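# Slide butter cartons down the three non-sticky shelf lanes

## Task

A shelf has five sloped lanes that carry cartons down to a stop at their lower end. Two of the lanes are secretly sticky from a dried spill, and they look the same as the others. Using the three butter cartons, end with exactly one carton resting against the bottom stop of each of the three lanes that are not sticky. You may release a carton anywhere along a lane. A carton released while level will tip onto the slope, and that may be scored as a drop. Each carton must stay in place without the robot holding it. When finished, open the grippers and move the arms away.

## Robot and tools

Robot: two arms, left_arm and right_arm. These are names, not image sides. All poses in results use one scene frame. Its origin is on the table surface midway between the arms, +z is up, +x points out over the table, and left_arm sits on the +y side. Each gripper's fingers extend along its own +z axis and close along its own y axis. The reported gripper position is the point between the finger pads, roughly 1 cm short of the tips, and it can be inaccurate, more so when the arm is reaching far. Joint limits in rad, base to hand: waist -2.880..2.880, shoulder 0.000..3.142, elbow 0.000..3.019, wrist pitch -1.693..1.571, wrist yaw -1.571..1.571, wrist roll -2.094..2.094.

execute_actions(actions): actions is a list of actions run one after another. Each action is a table of at most 15 rows. Each row lasts one control step of 1/30 s, and if the table is shorter than 15 rows its final row repeats until 15 steps have passed. A row is one list for both arms: 14 numbers in [-1, 1], first left_arm's dx, dy, dz, rx, ry, rz, opening, then right_arm's seven in that order. Both arms must be filled in even if only one moves. dx..rz are an offset, not a pose: they are expressed in that gripper's own axes and measured from the gripper's measured pose when the action began (for a call's first action, the last pose a result reported). Every row is relative to that same start, not to the row before. Scale: 1.0 equals 0.6 m of translation or 180 degrees of rotation; rx, ry, rz form a single rotation vector. opening is absolute, not an offset: +1 is fully open (0.094 m), -1 is closed. A row may optionally carry 12 extra numbers in 0..1, stiffness multipliers for each joint's position gain (left_arm's six then right_arm's six, in Joint positions order); they persist until changed. An empty list just returns the current state and images.

Per-step clipping: each step the commanded pose is limited to 70 mm and 16 degrees from the measured pose, so large offsets take several actions; after an action the arm only continues up to its last clipped pose, so send the remainder next. Elbows stop slightly before full extension. Arms usually finish a centimetre or more low; zero offsets can let them sag further. To hold an arm steady, send the correcting offset in a reply's first call and zeros afterwards, aiming higher if it still droops.

move(target, speed, blocking): target is one row in the same 14-number layout (optionally 26 with stiffness), offsets in each gripper's axes from the pose in the most recent result that shows one. Each gripper follows a straight path toward its target; paths finish together and last 0.5 to 10 s, stopping short if longer. speed is m/s, 0.002 to 0.5, default 0.25; rotation is capped at twice that in rad/s. Rotation takes the shorter direction. Openings are sent when the move starts. Paths ignore obstacles and the other arm, and grippers can lag, drift or overshoot speed, especially near full reach. Faster moves and targets set deeper past a contact hit and press harder. With blocking=false you get a result after 0.5 s while motion continues; until a result shows it ended, other rows and moves are rejected, so use wait(0) to poll or stop. The result adds a move: line with the ending (done, off_target, moving, held, fault) and any limits: paced means the sent pose was clipped; held means a safety check blocked steps, after which the arm may jump faster than speed. It also lists each gripper's remaining distance to its target.

wait(seconds): 0 to 10; lets the scene run with last commands held, ending early if a running move finishes. stop(): brakes a running move; needs room, more at speed; fingers keep moving. zoom_image(camera, region): camera is cam_high, cam_left_wrist or cam_right_wrist; region [x0, y0, x1, y1] in pixels from the top-left, at most 504 by 504. finished_scene(scene): ends the current scene (pass its number); irreversible, and the result reports success. Replying without any tool call ends everything.

Results: a state line left_arm: ... | right_arm: ... with end_effector_position (m) and end_effector_quat_wxyz; Hand target lines showing where the controller is driving each gripper; grip_measured on the command scale (last Joint positions value is opening in metres; readings may be off by about 1 mm). Images arrive as cam_high, cam_left_wrist, cam_right_wrist, each 896x504. A pose unreachable line means a clearance check altered or blocked that arm's command. FAULT lines mark an arm stop. MOTOR HOT appears from 85 °C; at 100 °C an OVER-TEMPERATURE FAULT drops that arm until it cools, so avoid long loaded holds.

Gripping: to hold, command an opening about 0.03 below grip_measured; smaller gaps hold more gently. Pads press about 50 to 62 N, less on thin parts, with a brief spike at first contact.

The simulation keeps running while you think, holding your last command. Occasional outside tugs may pull a held part or shove a loose one. Avoid: arms striking or pressing each other, anything leaving the table, releasing a carton level, fast impacts, hard pushes and dropping cartons.

Each tool is called after "Request:" by a JSON object that holds its "api" and its "payload", one argument or row to a line.

## Session

Request:
{"api": "execute_actions", "payload": {
  "actions": []
}}

Scene clock: 0.00 s.
left_arm: end_effector_position=(+0.6513, -0.0356, +0.3129) grip_measured=+1.000 end_effector_quat_wxyz=(+0.709, +0.624, +0.260, -0.204) | right_arm: end_effector_position=(+0.1897, -0.4797, +0.4000) grip_measured=+1.000 end_effector_quat_wxyz=(+0.175, +0.373, +0.802, -0.432)
Joint positions: left_arm=[-0.368  1.883  1.364  0.757  1.192  0.674  0.094] | right_arm=[-0.465  0.961  1.184 -1.36   0.898  0.285  0.094]
Joint velocities: left_arm=[-0.015 -0.005 -0.012  0.017  0.022 -0.007  0.   ] | right_arm=[-0.015 -0.005 -0.007  0.017 -0.037 -0.007  0.   ]
Motor temperatures (°C, as the motors report them): left_arm=[24 27 25 26 25 26] | right_arm=[27 24 24 27 24 23]
Hand target (left_arm): +0.656, -0.037, +0.315; +0.711, +0.624, +0.256, -0.201
Hand target (right_arm): +0.192, -0.481, +0.412; +0.187, +0.378, +0.798, -0.431
Joint stiffness scale: left_arm=[1. 1. 1. 1. 1. 1.] | right_arm=[1. 1. 1. 1. 1. 1.]

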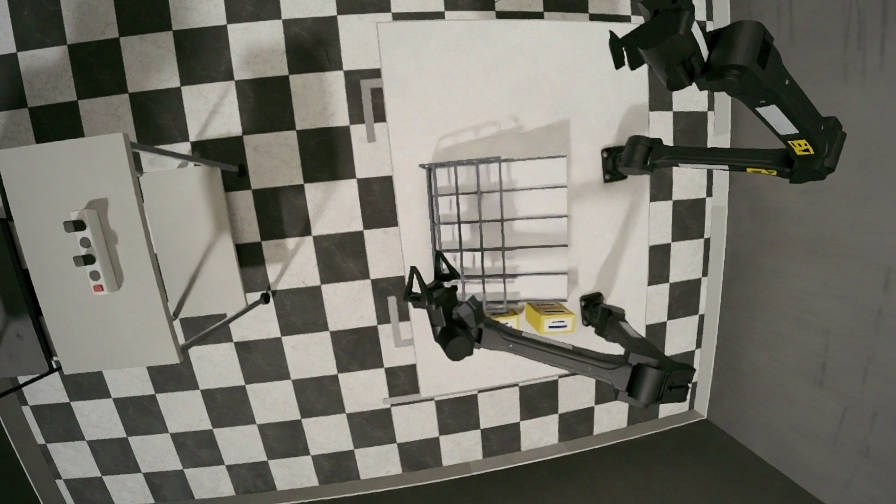

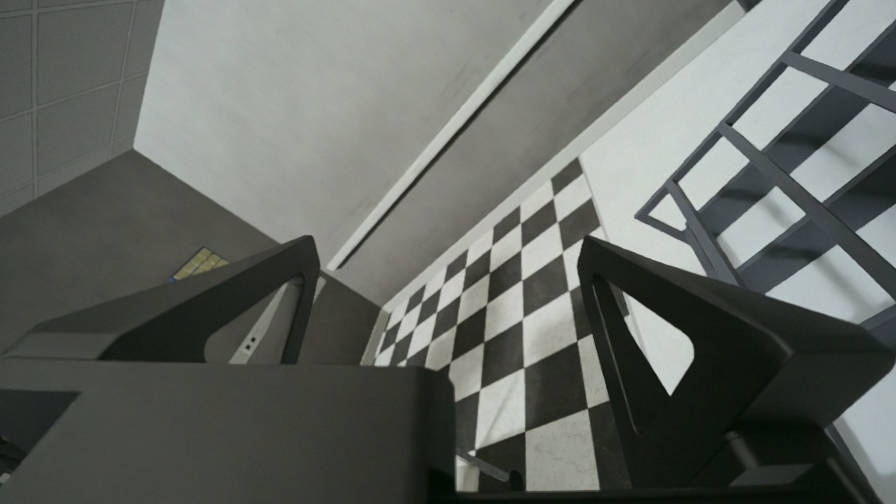

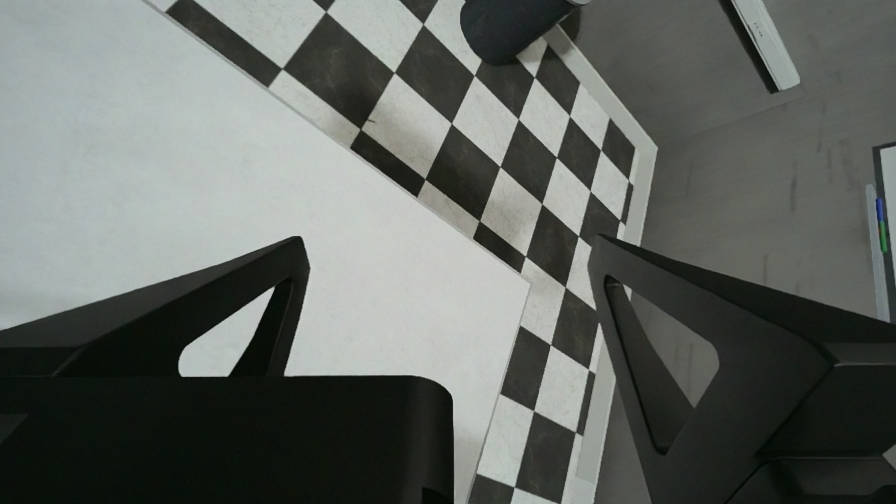

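Request:
{"api": "move", "payload": {
  "target": [-0.553,-0.4,-0.642,0.518,0.149,0.19,1,0,0,0,0,0,0,1]
}}

Scene clock: 10.90 s.
left_arm: end_effector_position=(+0.5952, +0.0001, +0.3309) grip_measured=+1.000 end_effector_quat_wxyz=(+0.667, +0.672, +0.239, -0.214) | right_arm: end_effector_position=(+0.1897, -0.4797, +0.4000) grip_measured=+1.000 end_effector_quat_wxyz=(+0.175, +0.373, +0.802, -0.432)
Joint positions: left_arm=[-0.322  1.693  1.267  0.346  1.332  0.995  0.094] | right_arm=[-0.465  0.961  1.184 -1.36   0.898  0.285  0.094]
Joint velocities: left_arm=[-0.005 -0.005  0.007 -0.002  0.037 -0.022  0.   ] | right_arm=[-0.005 -0.015  0.002 -0.012 -0.081 -0.081  0.   ]
Motor temperatures (°C, as the motors report them): left_arm=[24 28 27 26 25 26] | right_arm=[27 24 27 27 25 23]
Hand target (left_arm): +0.598, -0.004, +0.322; +0.665, +0.672, +0.241, -0.220
Hand target (right_arm): +0.190, -0.480, +0.400; +0.175, +0.373, +0.802, -0.432
Off the commanded pose (left_arm): 0.497 m, 96 deg; position and orientation clipped at the last step of the last action.
Off the commanded pose (right_arm): 0.000 m, 0 deg.
Joint stiffness scale: left_arm=[1. 1. 1. 1. 1. 1.] | right_arm=[1. 1. 1. 1. 1. 1.]
move: held (left_arm); limits=paced,held; held on 101 of 117 steps (left_arm), including the last (left_arm)
pose unreachable (left arm): on one or more control steps of this call, first in action 0 (counted from 0), this arm could not follow its commanded pose, so it was not sent that pose on those steps. On the call's last step it was still not sent that pose. It may still have moved: this result reports where it is.
cause: the commanded pose would bring two parts of the arm too close to each other (its wrist (the part past joint 4) and its wrist camera, with joints 5 (wrist yaw) and 6 (wrist roll) between them).

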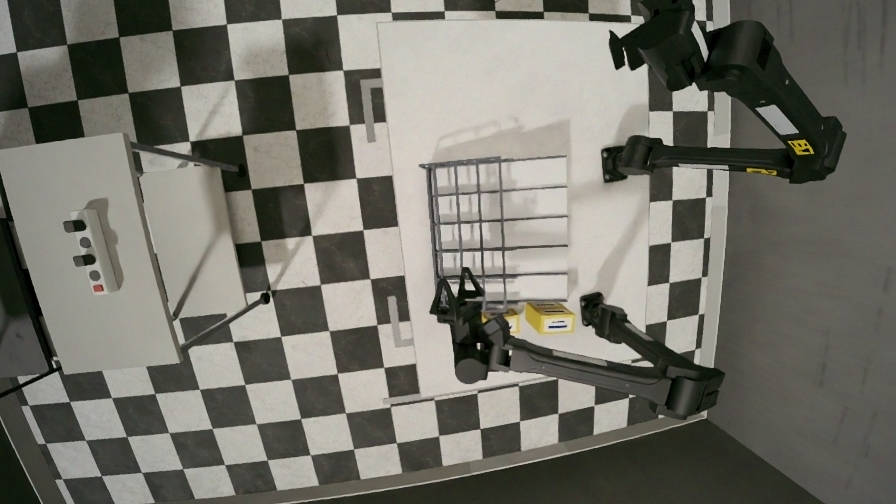

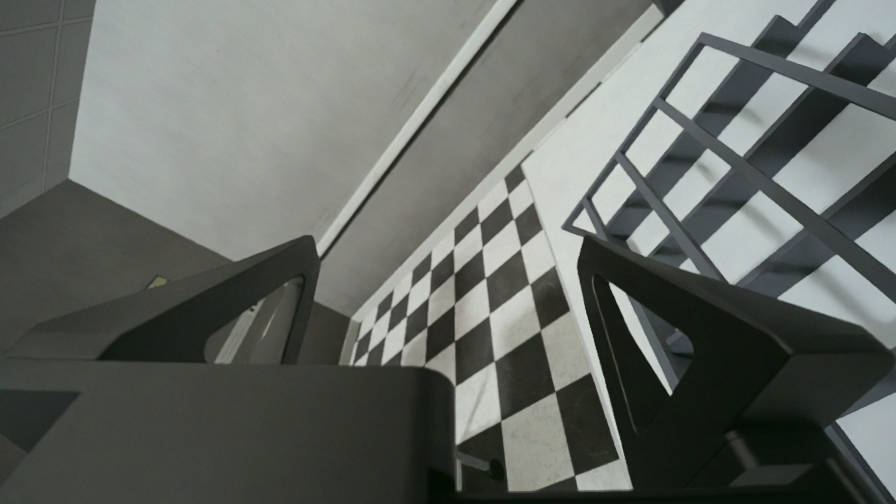

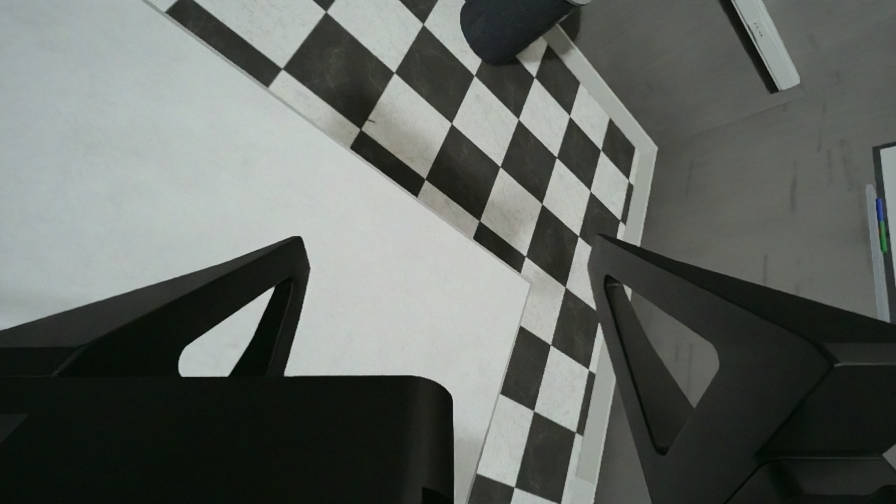

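Request:
{"api": "move", "payload": {
  "target": [0,0,-0.17,-0.2,0.265,0,1,0,0,0,0,0,0,1]
}}

Scene clock: 17.00 s.
left_arm: end_effector_position=(+0.5973, +0.1068, +0.3357) grip_measured=+1.000 end_effector_quat_wxyz=(+0.677, +0.473, +0.540, +0.159) | right_arm: end_effector_position=(+0.1897, -0.4797, +0.4000) grip_measured=+1.000 end_effector_quat_wxyz=(+0.175, +0.373, +0.802, -0.432)
Joint positions: left_arm=[-0.356  1.33   0.866  0.43   0.247  0.957  0.094] | right_arm=[-0.465  0.961  1.184 -1.36   0.898  0.285  0.094]
Joint velocities: left_arm=[ 0.005 -0.005 -0.007  0.007 -0.007 -0.022  0.   ] | right_arm=[-0.015 -0.015 -0.007 -0.012  0.007 -0.022  0.   ]
Motor temperatures (°C, as the motors report them): left_arm=[24 28 27 26 25 26] | right_arm=[27 24 28 27 25 23]
Hand target (left_arm): +0.592, +0.103, +0.335; +0.684, +0.469, +0.537, +0.153
Hand target (right_arm): +0.190, -0.480, +0.400; +0.175, +0.373, +0.802, -0.432
Off the commanded pose (left_arm): 0.008 m, 1 deg.
Off the commanded pose (right_arm): 0.000 m, 0 deg.
Joint stiffness scale: left_arm=[1. 1. 1. 1. 1. 1.] | right_arm=[1. 1. 1. 1. 1. 1.]
move: done

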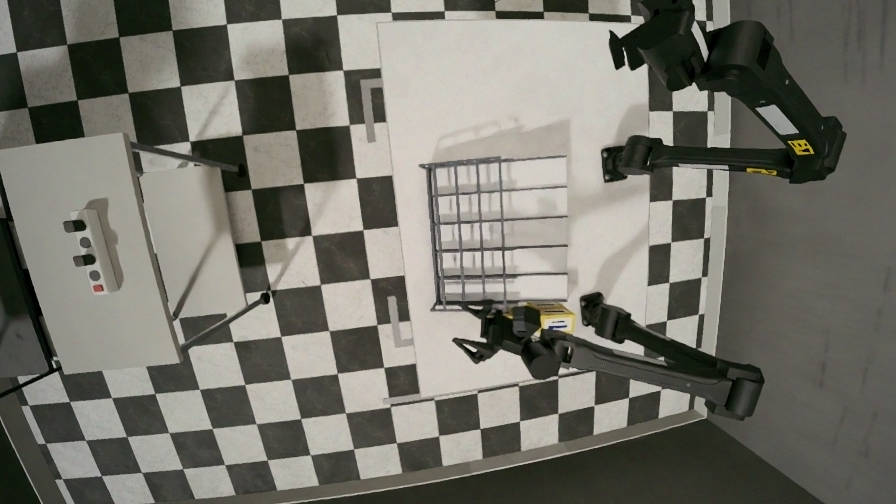

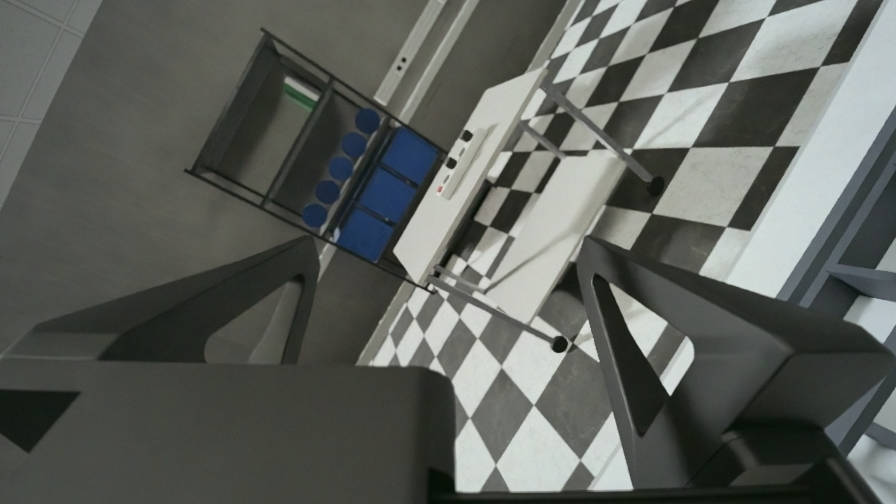

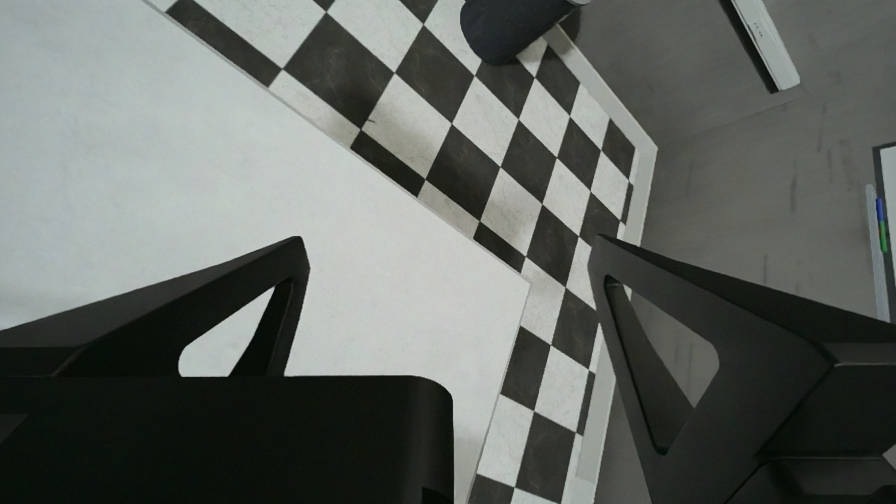

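Request:
{"api": "move", "payload": {
  "target": [0.05,-0.06,-0.66,0.12,0.512,-0.358,1,0,0,0,0,0,0,1]
}}

Scene clock: 27.50 s.
left_arm: end_effector_position=(+0.2527, +0.2984, +0.3033) grip_measured=+1.000 end_effector_quat_wxyz=(+0.086, +0.013, +0.996, +0.009) | right_arm: end_effector_position=(+0.1897, -0.4797, +0.4000) grip_measured=+1.000 end_effector_quat_wxyz=(+0.175, +0.373, +0.802, -0.432)
Joint positions: left_arm=[-0.064  0.772  1.042 -1.668 -0.007  0.078  0.094] | right_arm=[-0.465  0.961  1.184 -1.36   0.898  0.285  0.094]
Joint velocities: left_arm=[ 0.005  0.005 -0.007 -0.002  0.007 -0.022  0.   ] | right_arm=[-0.005 -0.005  0.002 -0.002 -0.081 -0.007  0.   ]
Motor temperatures (°C, as the motors report them): left_arm=[24 28 29 27 25 26] | right_arm=[27 24 28 27 25 23]
Hand target (left_arm): +0.250, +0.300, +0.304; +0.078, +0.004, +0.997, +0.007
Hand target (right_arm): +0.190, -0.480, +0.400; +0.175, +0.373, +0.802, -0.432
Off the commanded pose (left_arm): 0.005 m, 10 deg.
Off the commanded pose (right_arm): 0.000 m, 0 deg.
Joint stiffness scale: left_arm=[1. 1. 1. 1. 1. 1.] | right_arm=[1. 1. 1. 1. 1. 1.]
joint sent to its limit (left arm) — the command would take joint 4 (wrist pitch) past its lower limit, so that joint was sent only as far as its limit.
move: off_target (left_arm)

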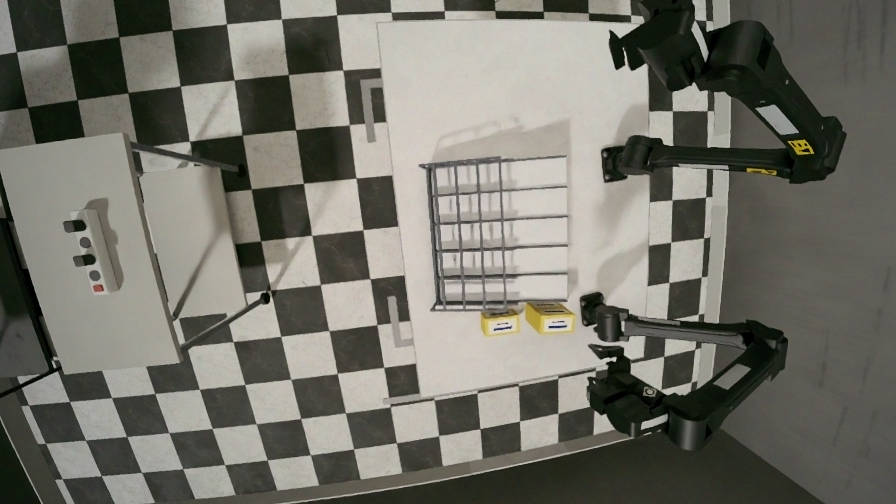

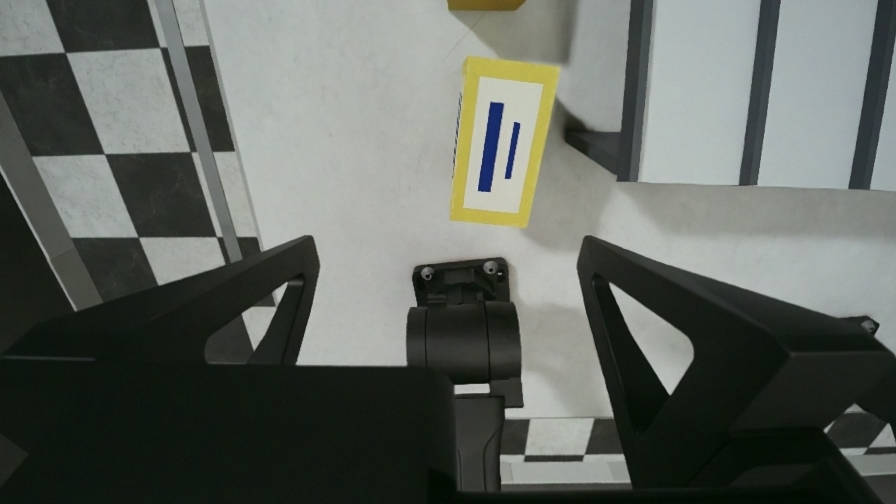

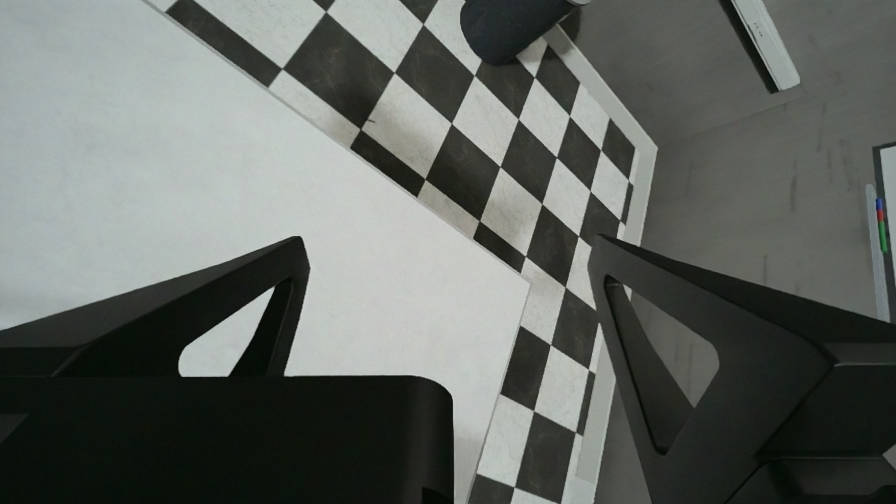

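Request:
{"api": "move", "payload": {
  "target": [-0.2,-0.03,0.1,0,0.055,0,1,0,0,0,0,0,0,1]
}}

Scene clock: 32.37 s.
left_arm: end_effector_position=(+0.3646, +0.2807, +0.2415) grip_measured=+1.000 end_effector_quat_wxyz=(-0.033, +0.017, +0.999, +0.008) | right_arm: end_effector_position=(+0.1897, -0.4797, +0.4000) grip_measured=+1.000 end_effector_quat_wxyz=(+0.175, +0.373, +0.802, -0.432)
Joint positions: left_arm=[-0.142  1.219  1.159 -1.578 -0.016  0.006  0.094] | right_arm=[-0.465  0.961  1.184 -1.36   0.898  0.285  0.094]
Joint velocities: left_arm=[ 0.005  0.005  0.002 -0.012 -0.037 -0.037  0.   ] | right_arm=[-0.005 -0.005 -0.012 -0.007 -0.081 -0.051  0.   ]
Motor temperatures (°C, as the motors report them): left_arm=[24 28 29 26 25 26] | right_arm=[27 24 28 27 25 23]
Hand target (left_arm): +0.380, +0.277, +0.262; +0.000, +0.013, +1.000, +0.009
Hand target (right_arm): +0.190, -0.480, +0.400; +0.175, +0.373, +0.802, -0.432
Off the commanded pose (left_arm): 0.028 m, 4 deg.
Off the commanded pose (right_arm): 0.000 m, 0 deg.
Joint stiffness scale: left_arm=[1. 1. 1. 1. 1. 1.] | right_arm=[1. 1. 1. 1. 1. 1.]
move: off_target (left_arm)

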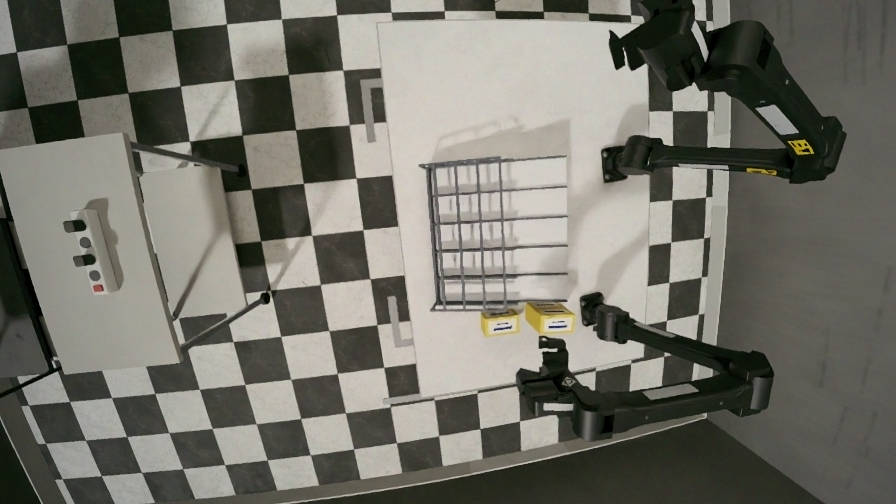

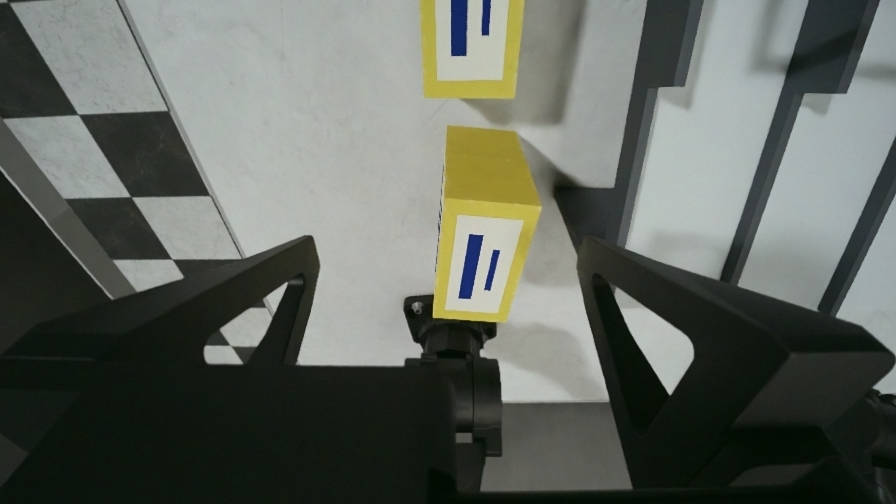

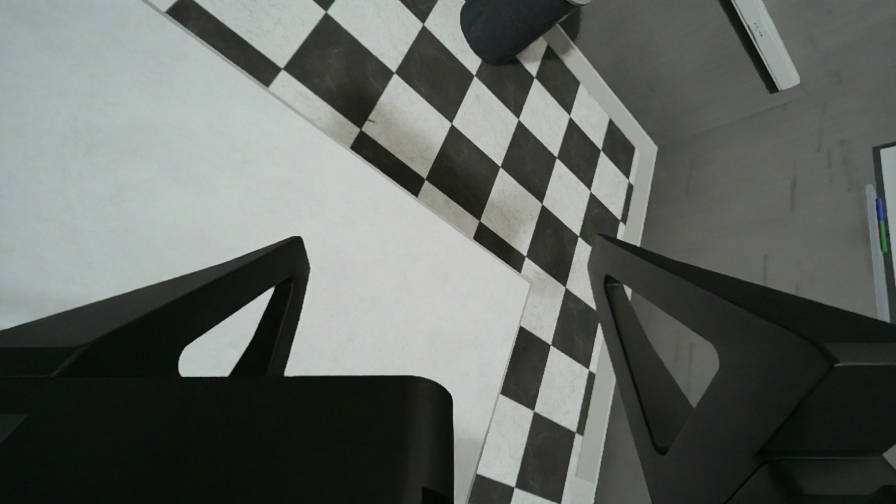

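Request:
{"api": "move", "payload": {
  "target": [-0.08,-0.02,0.18,0,-0.02,0,1,0,0,0,0,0,0,1]
}}

Scene clock: 35.77 s.
left_arm: end_effector_position=(+0.4031, +0.2721, +0.1330) grip_measured=+1.000 end_effector_quat_wxyz=(-0.006, +0.021, +1.000, +0.008) | right_arm: end_effector_position=(+0.1897, -0.4797, +0.4000) grip_measured=+1.000 end_effector_quat_wxyz=(+0.175, +0.373, +0.802, -0.432)
Joint positions: left_arm=[-0.163  1.35   0.985 -1.22  -0.016 -0.008  0.094] | right_arm=[-0.465  0.961  1.184 -1.36   0.898  0.285  0.094]
Joint velocities: left_arm=[-0.015 -0.015 -0.007  0.012  0.007 -0.022  0.   ] | right_arm=[-0.005 -0.015 -0.002  0.012 -0.051  0.051  0.   ]
Motor temperatures (°C, as the motors report them): left_arm=[24 28 30 26 25 26] | right_arm=[27 24 29 27 25 23]
Hand target (left_arm): +0.404, +0.268, +0.130; -0.001, +0.017, +1.000, +0.008
Hand target (right_arm): +0.190, -0.480, +0.400; +0.175, +0.373, +0.802, -0.432
Off the commanded pose (left_arm): 0.004 m, 1 deg.
Off the commanded pose (right_arm): 0.000 m, 0 deg.
Joint stiffness scale: left_arm=[1. 1. 1. 1. 1. 1.] | right_arm=[1. 1. 1. 1. 1. 1.]
move: done

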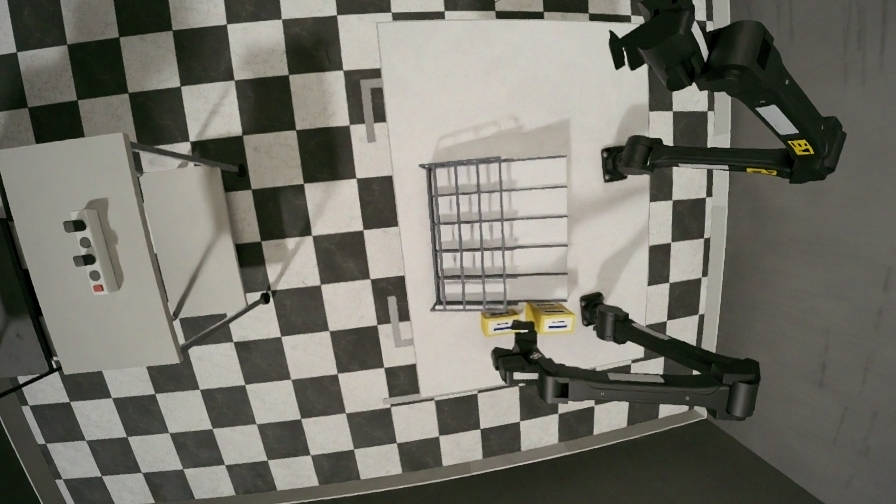

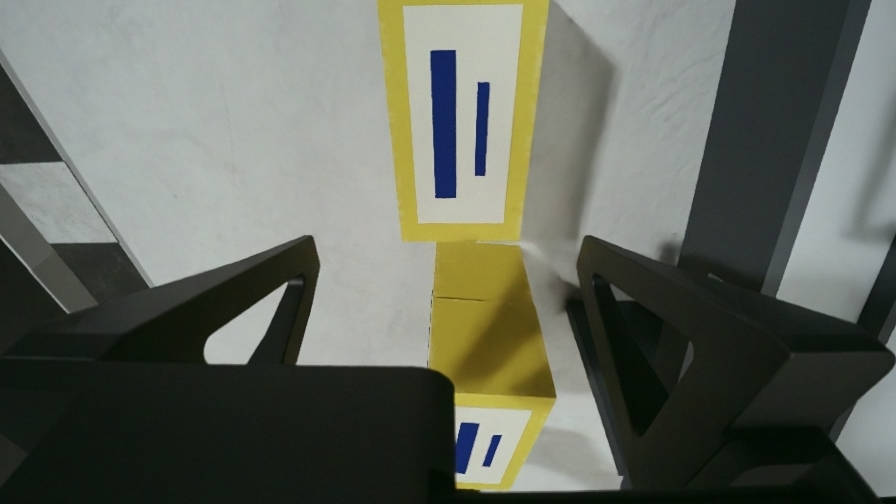

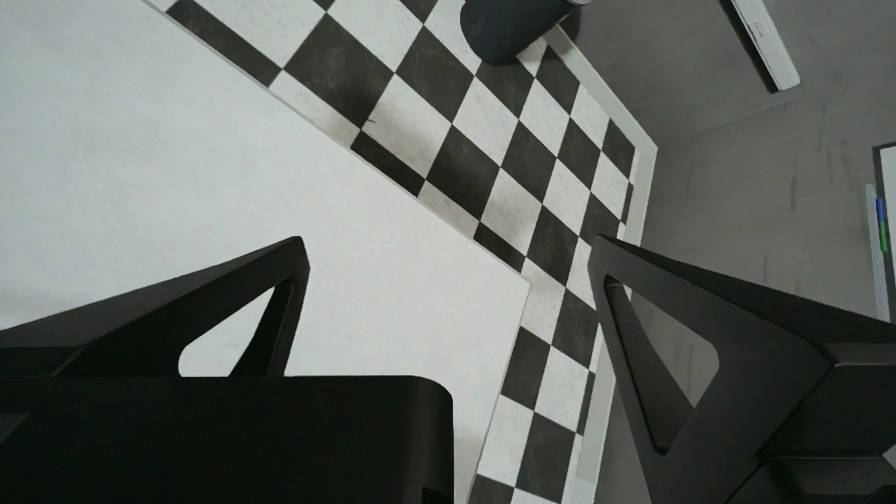

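Request:
{"api": "move", "payload": {
  "target": [-0.1,-0.01,0,0,0,0,1,0,0,0,0,0,0,1]
}}

Request:
{"api": "move", "payload": {
  "target": [0,0,0.16,0,0,0,1,0,0,0,0,0,0,1],
  "speed": 0.12
}}

Scene clock: 39.63 s.
left_arm: end_effector_position=(+0.4445, +0.2693, +0.1187) grip_measured=+1.000 end_effector_quat_wxyz=(-0.025, +0.021, +0.999, +0.009) | right_arm: end_effector_position=(+0.1897, -0.4797, +0.4000) grip_measured=+1.000 end_effector_quat_wxyz=(+0.175, +0.373, +0.802, -0.432)
Joint positions: left_arm=[-0.165  1.495  1.094 -1.22  -0.016 -0.008  0.094] | right_arm=[-0.465  0.961  1.184 -1.36   0.898  0.285  0.094]
Joint velocities: left_arm=[-0.015  0.005 -0.012 -0.002 -0.037 -0.007  0.   ] | right_arm=[-0.015 -0.005  0.007 -0.012  0.037 -0.007  0.   ]
Motor temperatures (°C, as the motors report them): left_arm=[24 28 30 26 25 26] | right_arm=[27 24 29 27 25 23]
Hand target (left_arm): +0.462, +0.264, +0.131; -0.006, +0.021, +1.000, +0.008
Hand target (right_arm): +0.190, -0.480, +0.400; +0.175, +0.373, +0.802, -0.432
Off the commanded pose (left_arm): 0.023 m, 2 deg.
Off the commanded pose (right_arm): 0.000 m, 0 deg.
Joint stiffness scale: left_arm=[1. 1. 1. 1. 1. 1.] | right_arm=[1. 1. 1. 1. 1. 1.]
move: off_target (left_arm)

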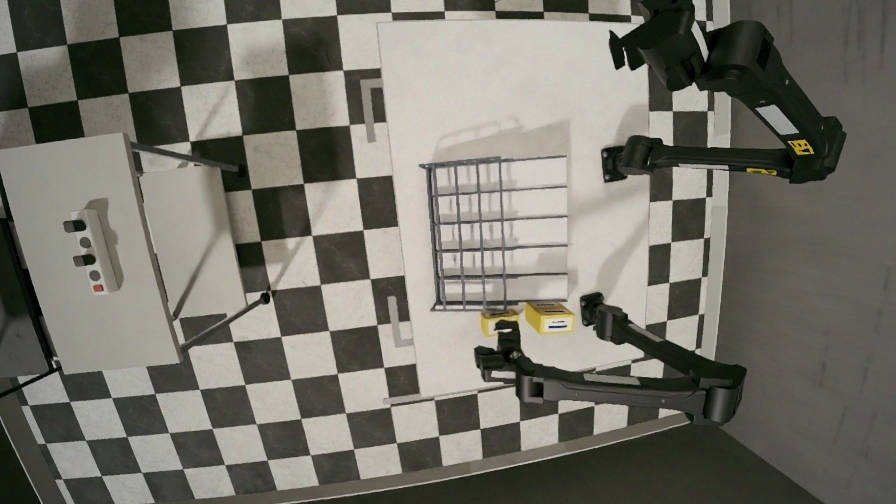

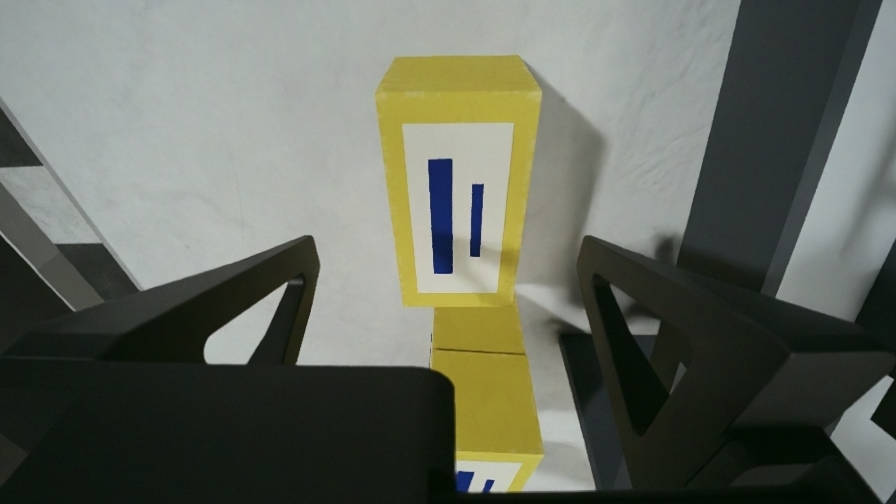

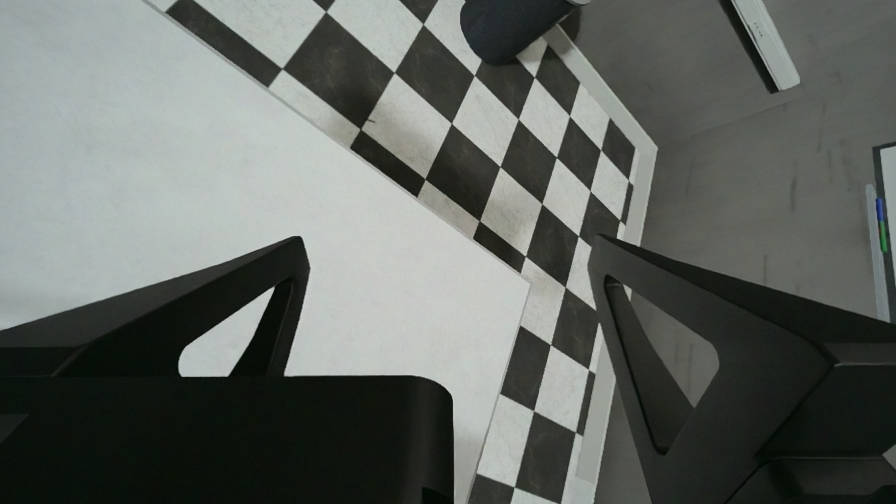

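Scene clock: 40.83 s.
left_arm: end_effector_position=(+0.4405, +0.2695, +0.0307) grip_measured=+1.000 end_effector_quat_wxyz=(-0.022, +0.021, +0.999, +0.009) | right_arm: end_effector_position=(+0.1897, -0.4797, +0.4000) grip_measured=+1.000 end_effector_quat_wxyz=(+0.175, +0.373, +0.802, -0.432)
Joint positions: left_arm=[-0.165  1.605  0.957 -0.968 -0.016 -0.008  0.094] | right_arm=[-0.465  0.961  1.184 -1.36   0.898  0.285  0.094]
Joint velocities: left_arm=[-0.005 -0.005 -0.002 -0.002 -0.037  0.037  0.   ] | right_arm=[-0.015  0.005 -0.002  0.002 -0.051  0.125  0.   ]
Motor temperatures (°C, as the motors report them): left_arm=[24 28 29 26 25 26] | right_arm=[27 24 29 27 25 23]
Hand target (left_arm): +0.439, +0.271, +0.023; -0.025, +0.021, +0.999, +0.009
Hand target (right_arm): +0.190, -0.480, +0.400; +0.175, +0.373, +0.802, -0.432
Off the commanded pose (left_arm): 0.008 m, 0 deg.
Off the commanded pose (right_arm): 0.000 m, 0 deg.
Joint stiffness scale: left_arm=[1. 1. 1. 1. 1. 1.] | right_arm=[1. 1. 1. 1. 1. 1.]
move: done

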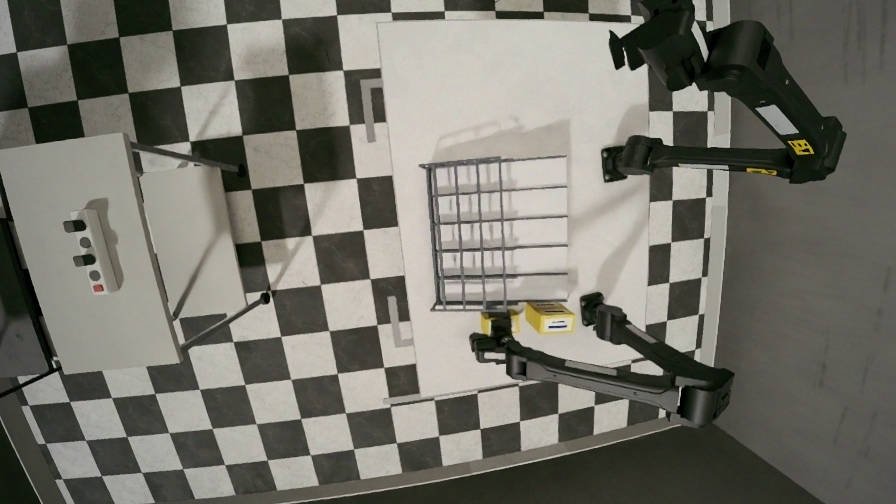

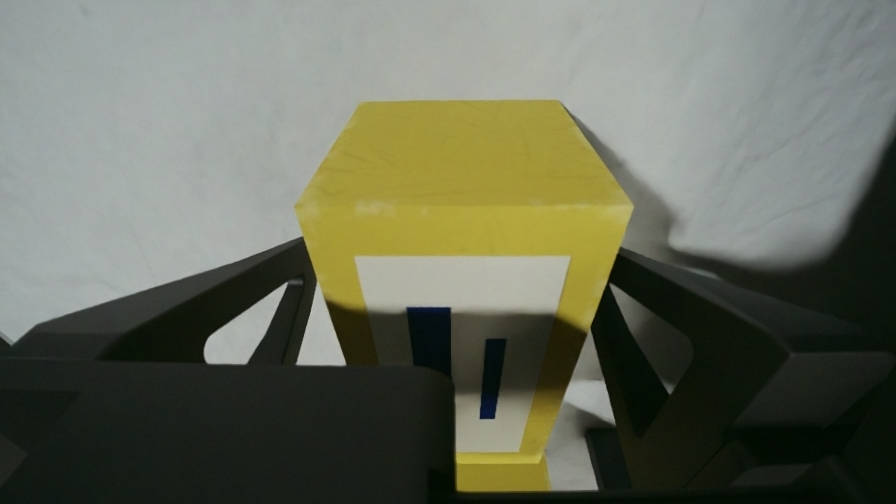

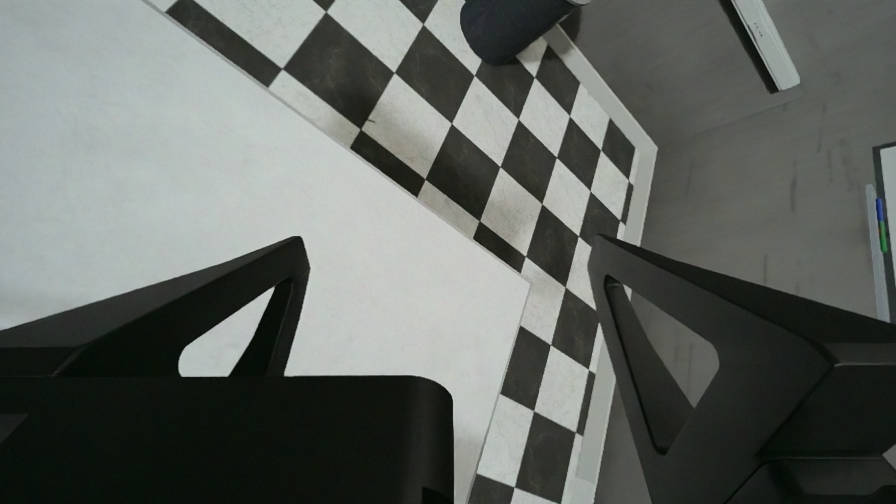

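Request:
{"api": "execute_actions", "payload": {
  "actions": [
    [[0,0,0,0,0,0,0,0,0,0,0,0,0,1]],
    [[0,0,0,0,0,0,0,0,0,0,0,0,0,1]]
  ]
}}

Scene clock: 49.73 s.
left_arm: end_effector_position=(+0.4405, +0.2692, +0.0307) grip_measured=+0.328 end_effector_quat_wxyz=(-0.022, +0.022, +0.999, +0.008) | right_arm: end_effector_position=(+0.1897, -0.4797, +0.4000) grip_measured=+1.000 end_effector_quat_wxyz=(+0.175, +0.373, +0.802, -0.432)
Joint positions: left_arm=[-0.165  1.605  0.957 -0.968 -0.015 -0.008  0.062] | right_arm=[-0.465  0.961  1.184 -1.36   0.898  0.285  0.094]
Joint velocities: left_arm=[-0.015  0.005 -0.002 -0.007  0.051 -0.022  0.   ] | right_arm=[-0.015 -0.005  0.007 -0.002 -0.066 -0.066  0.   ]
Motor temperatures (°C, as the motors report them): left_arm=[24 28 28 26 25 26] | right_arm=[27 24 29 27 25 23]
Hand target (left_arm): +0.441, +0.269, +0.031; -0.022, +0.022, +0.999, +0.008
Hand target (right_arm): +0.190, -0.480, +0.400; +0.175, +0.373, +0.802, -0.432
Off the commanded pose (left_arm): 0.000 m, 0 deg.
Off the commanded pose (right_arm): 0.000 m, 0 deg.
Joint stiffness scale: left_arm=[1. 1. 1. 1. 1. 1.] | right_arm=[1. 1. 1. 1. 1. 1.]

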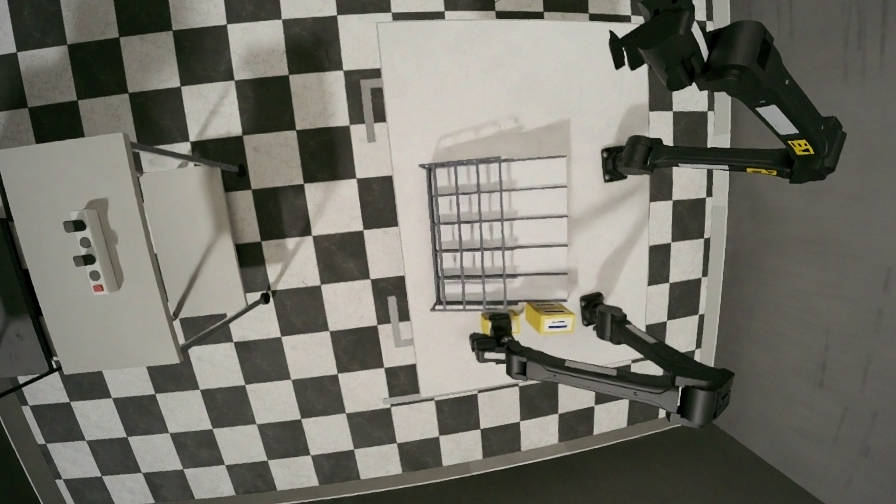

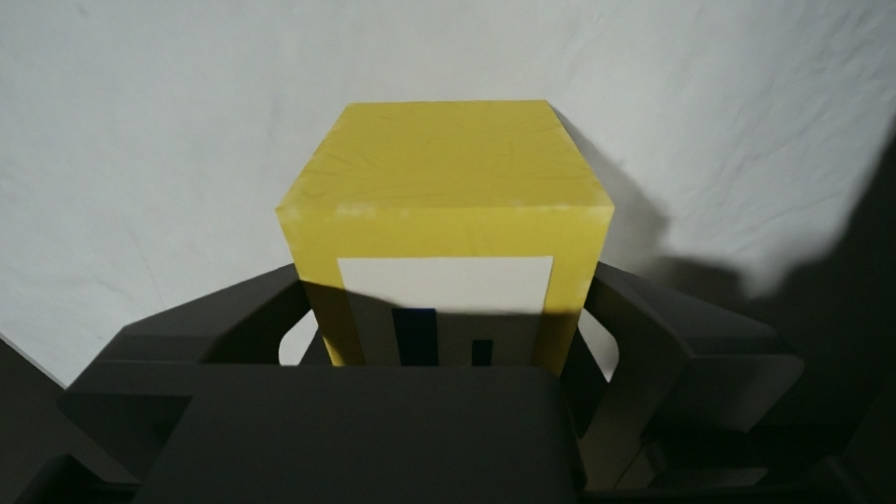

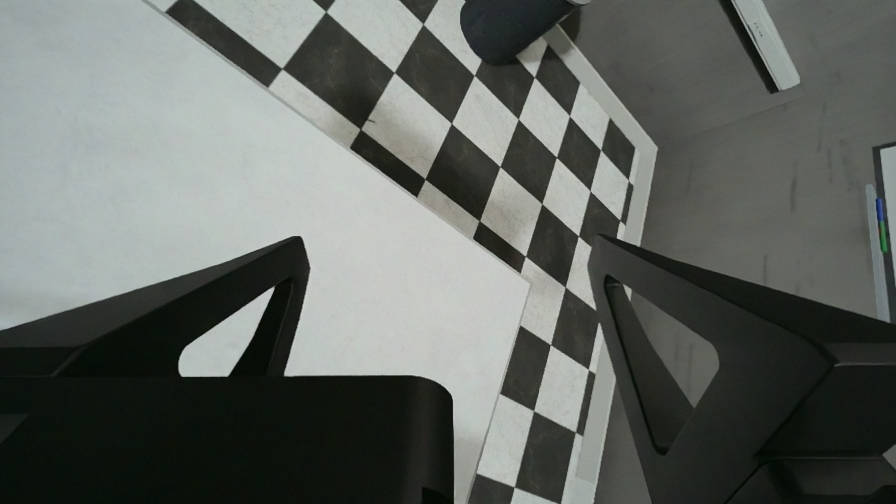

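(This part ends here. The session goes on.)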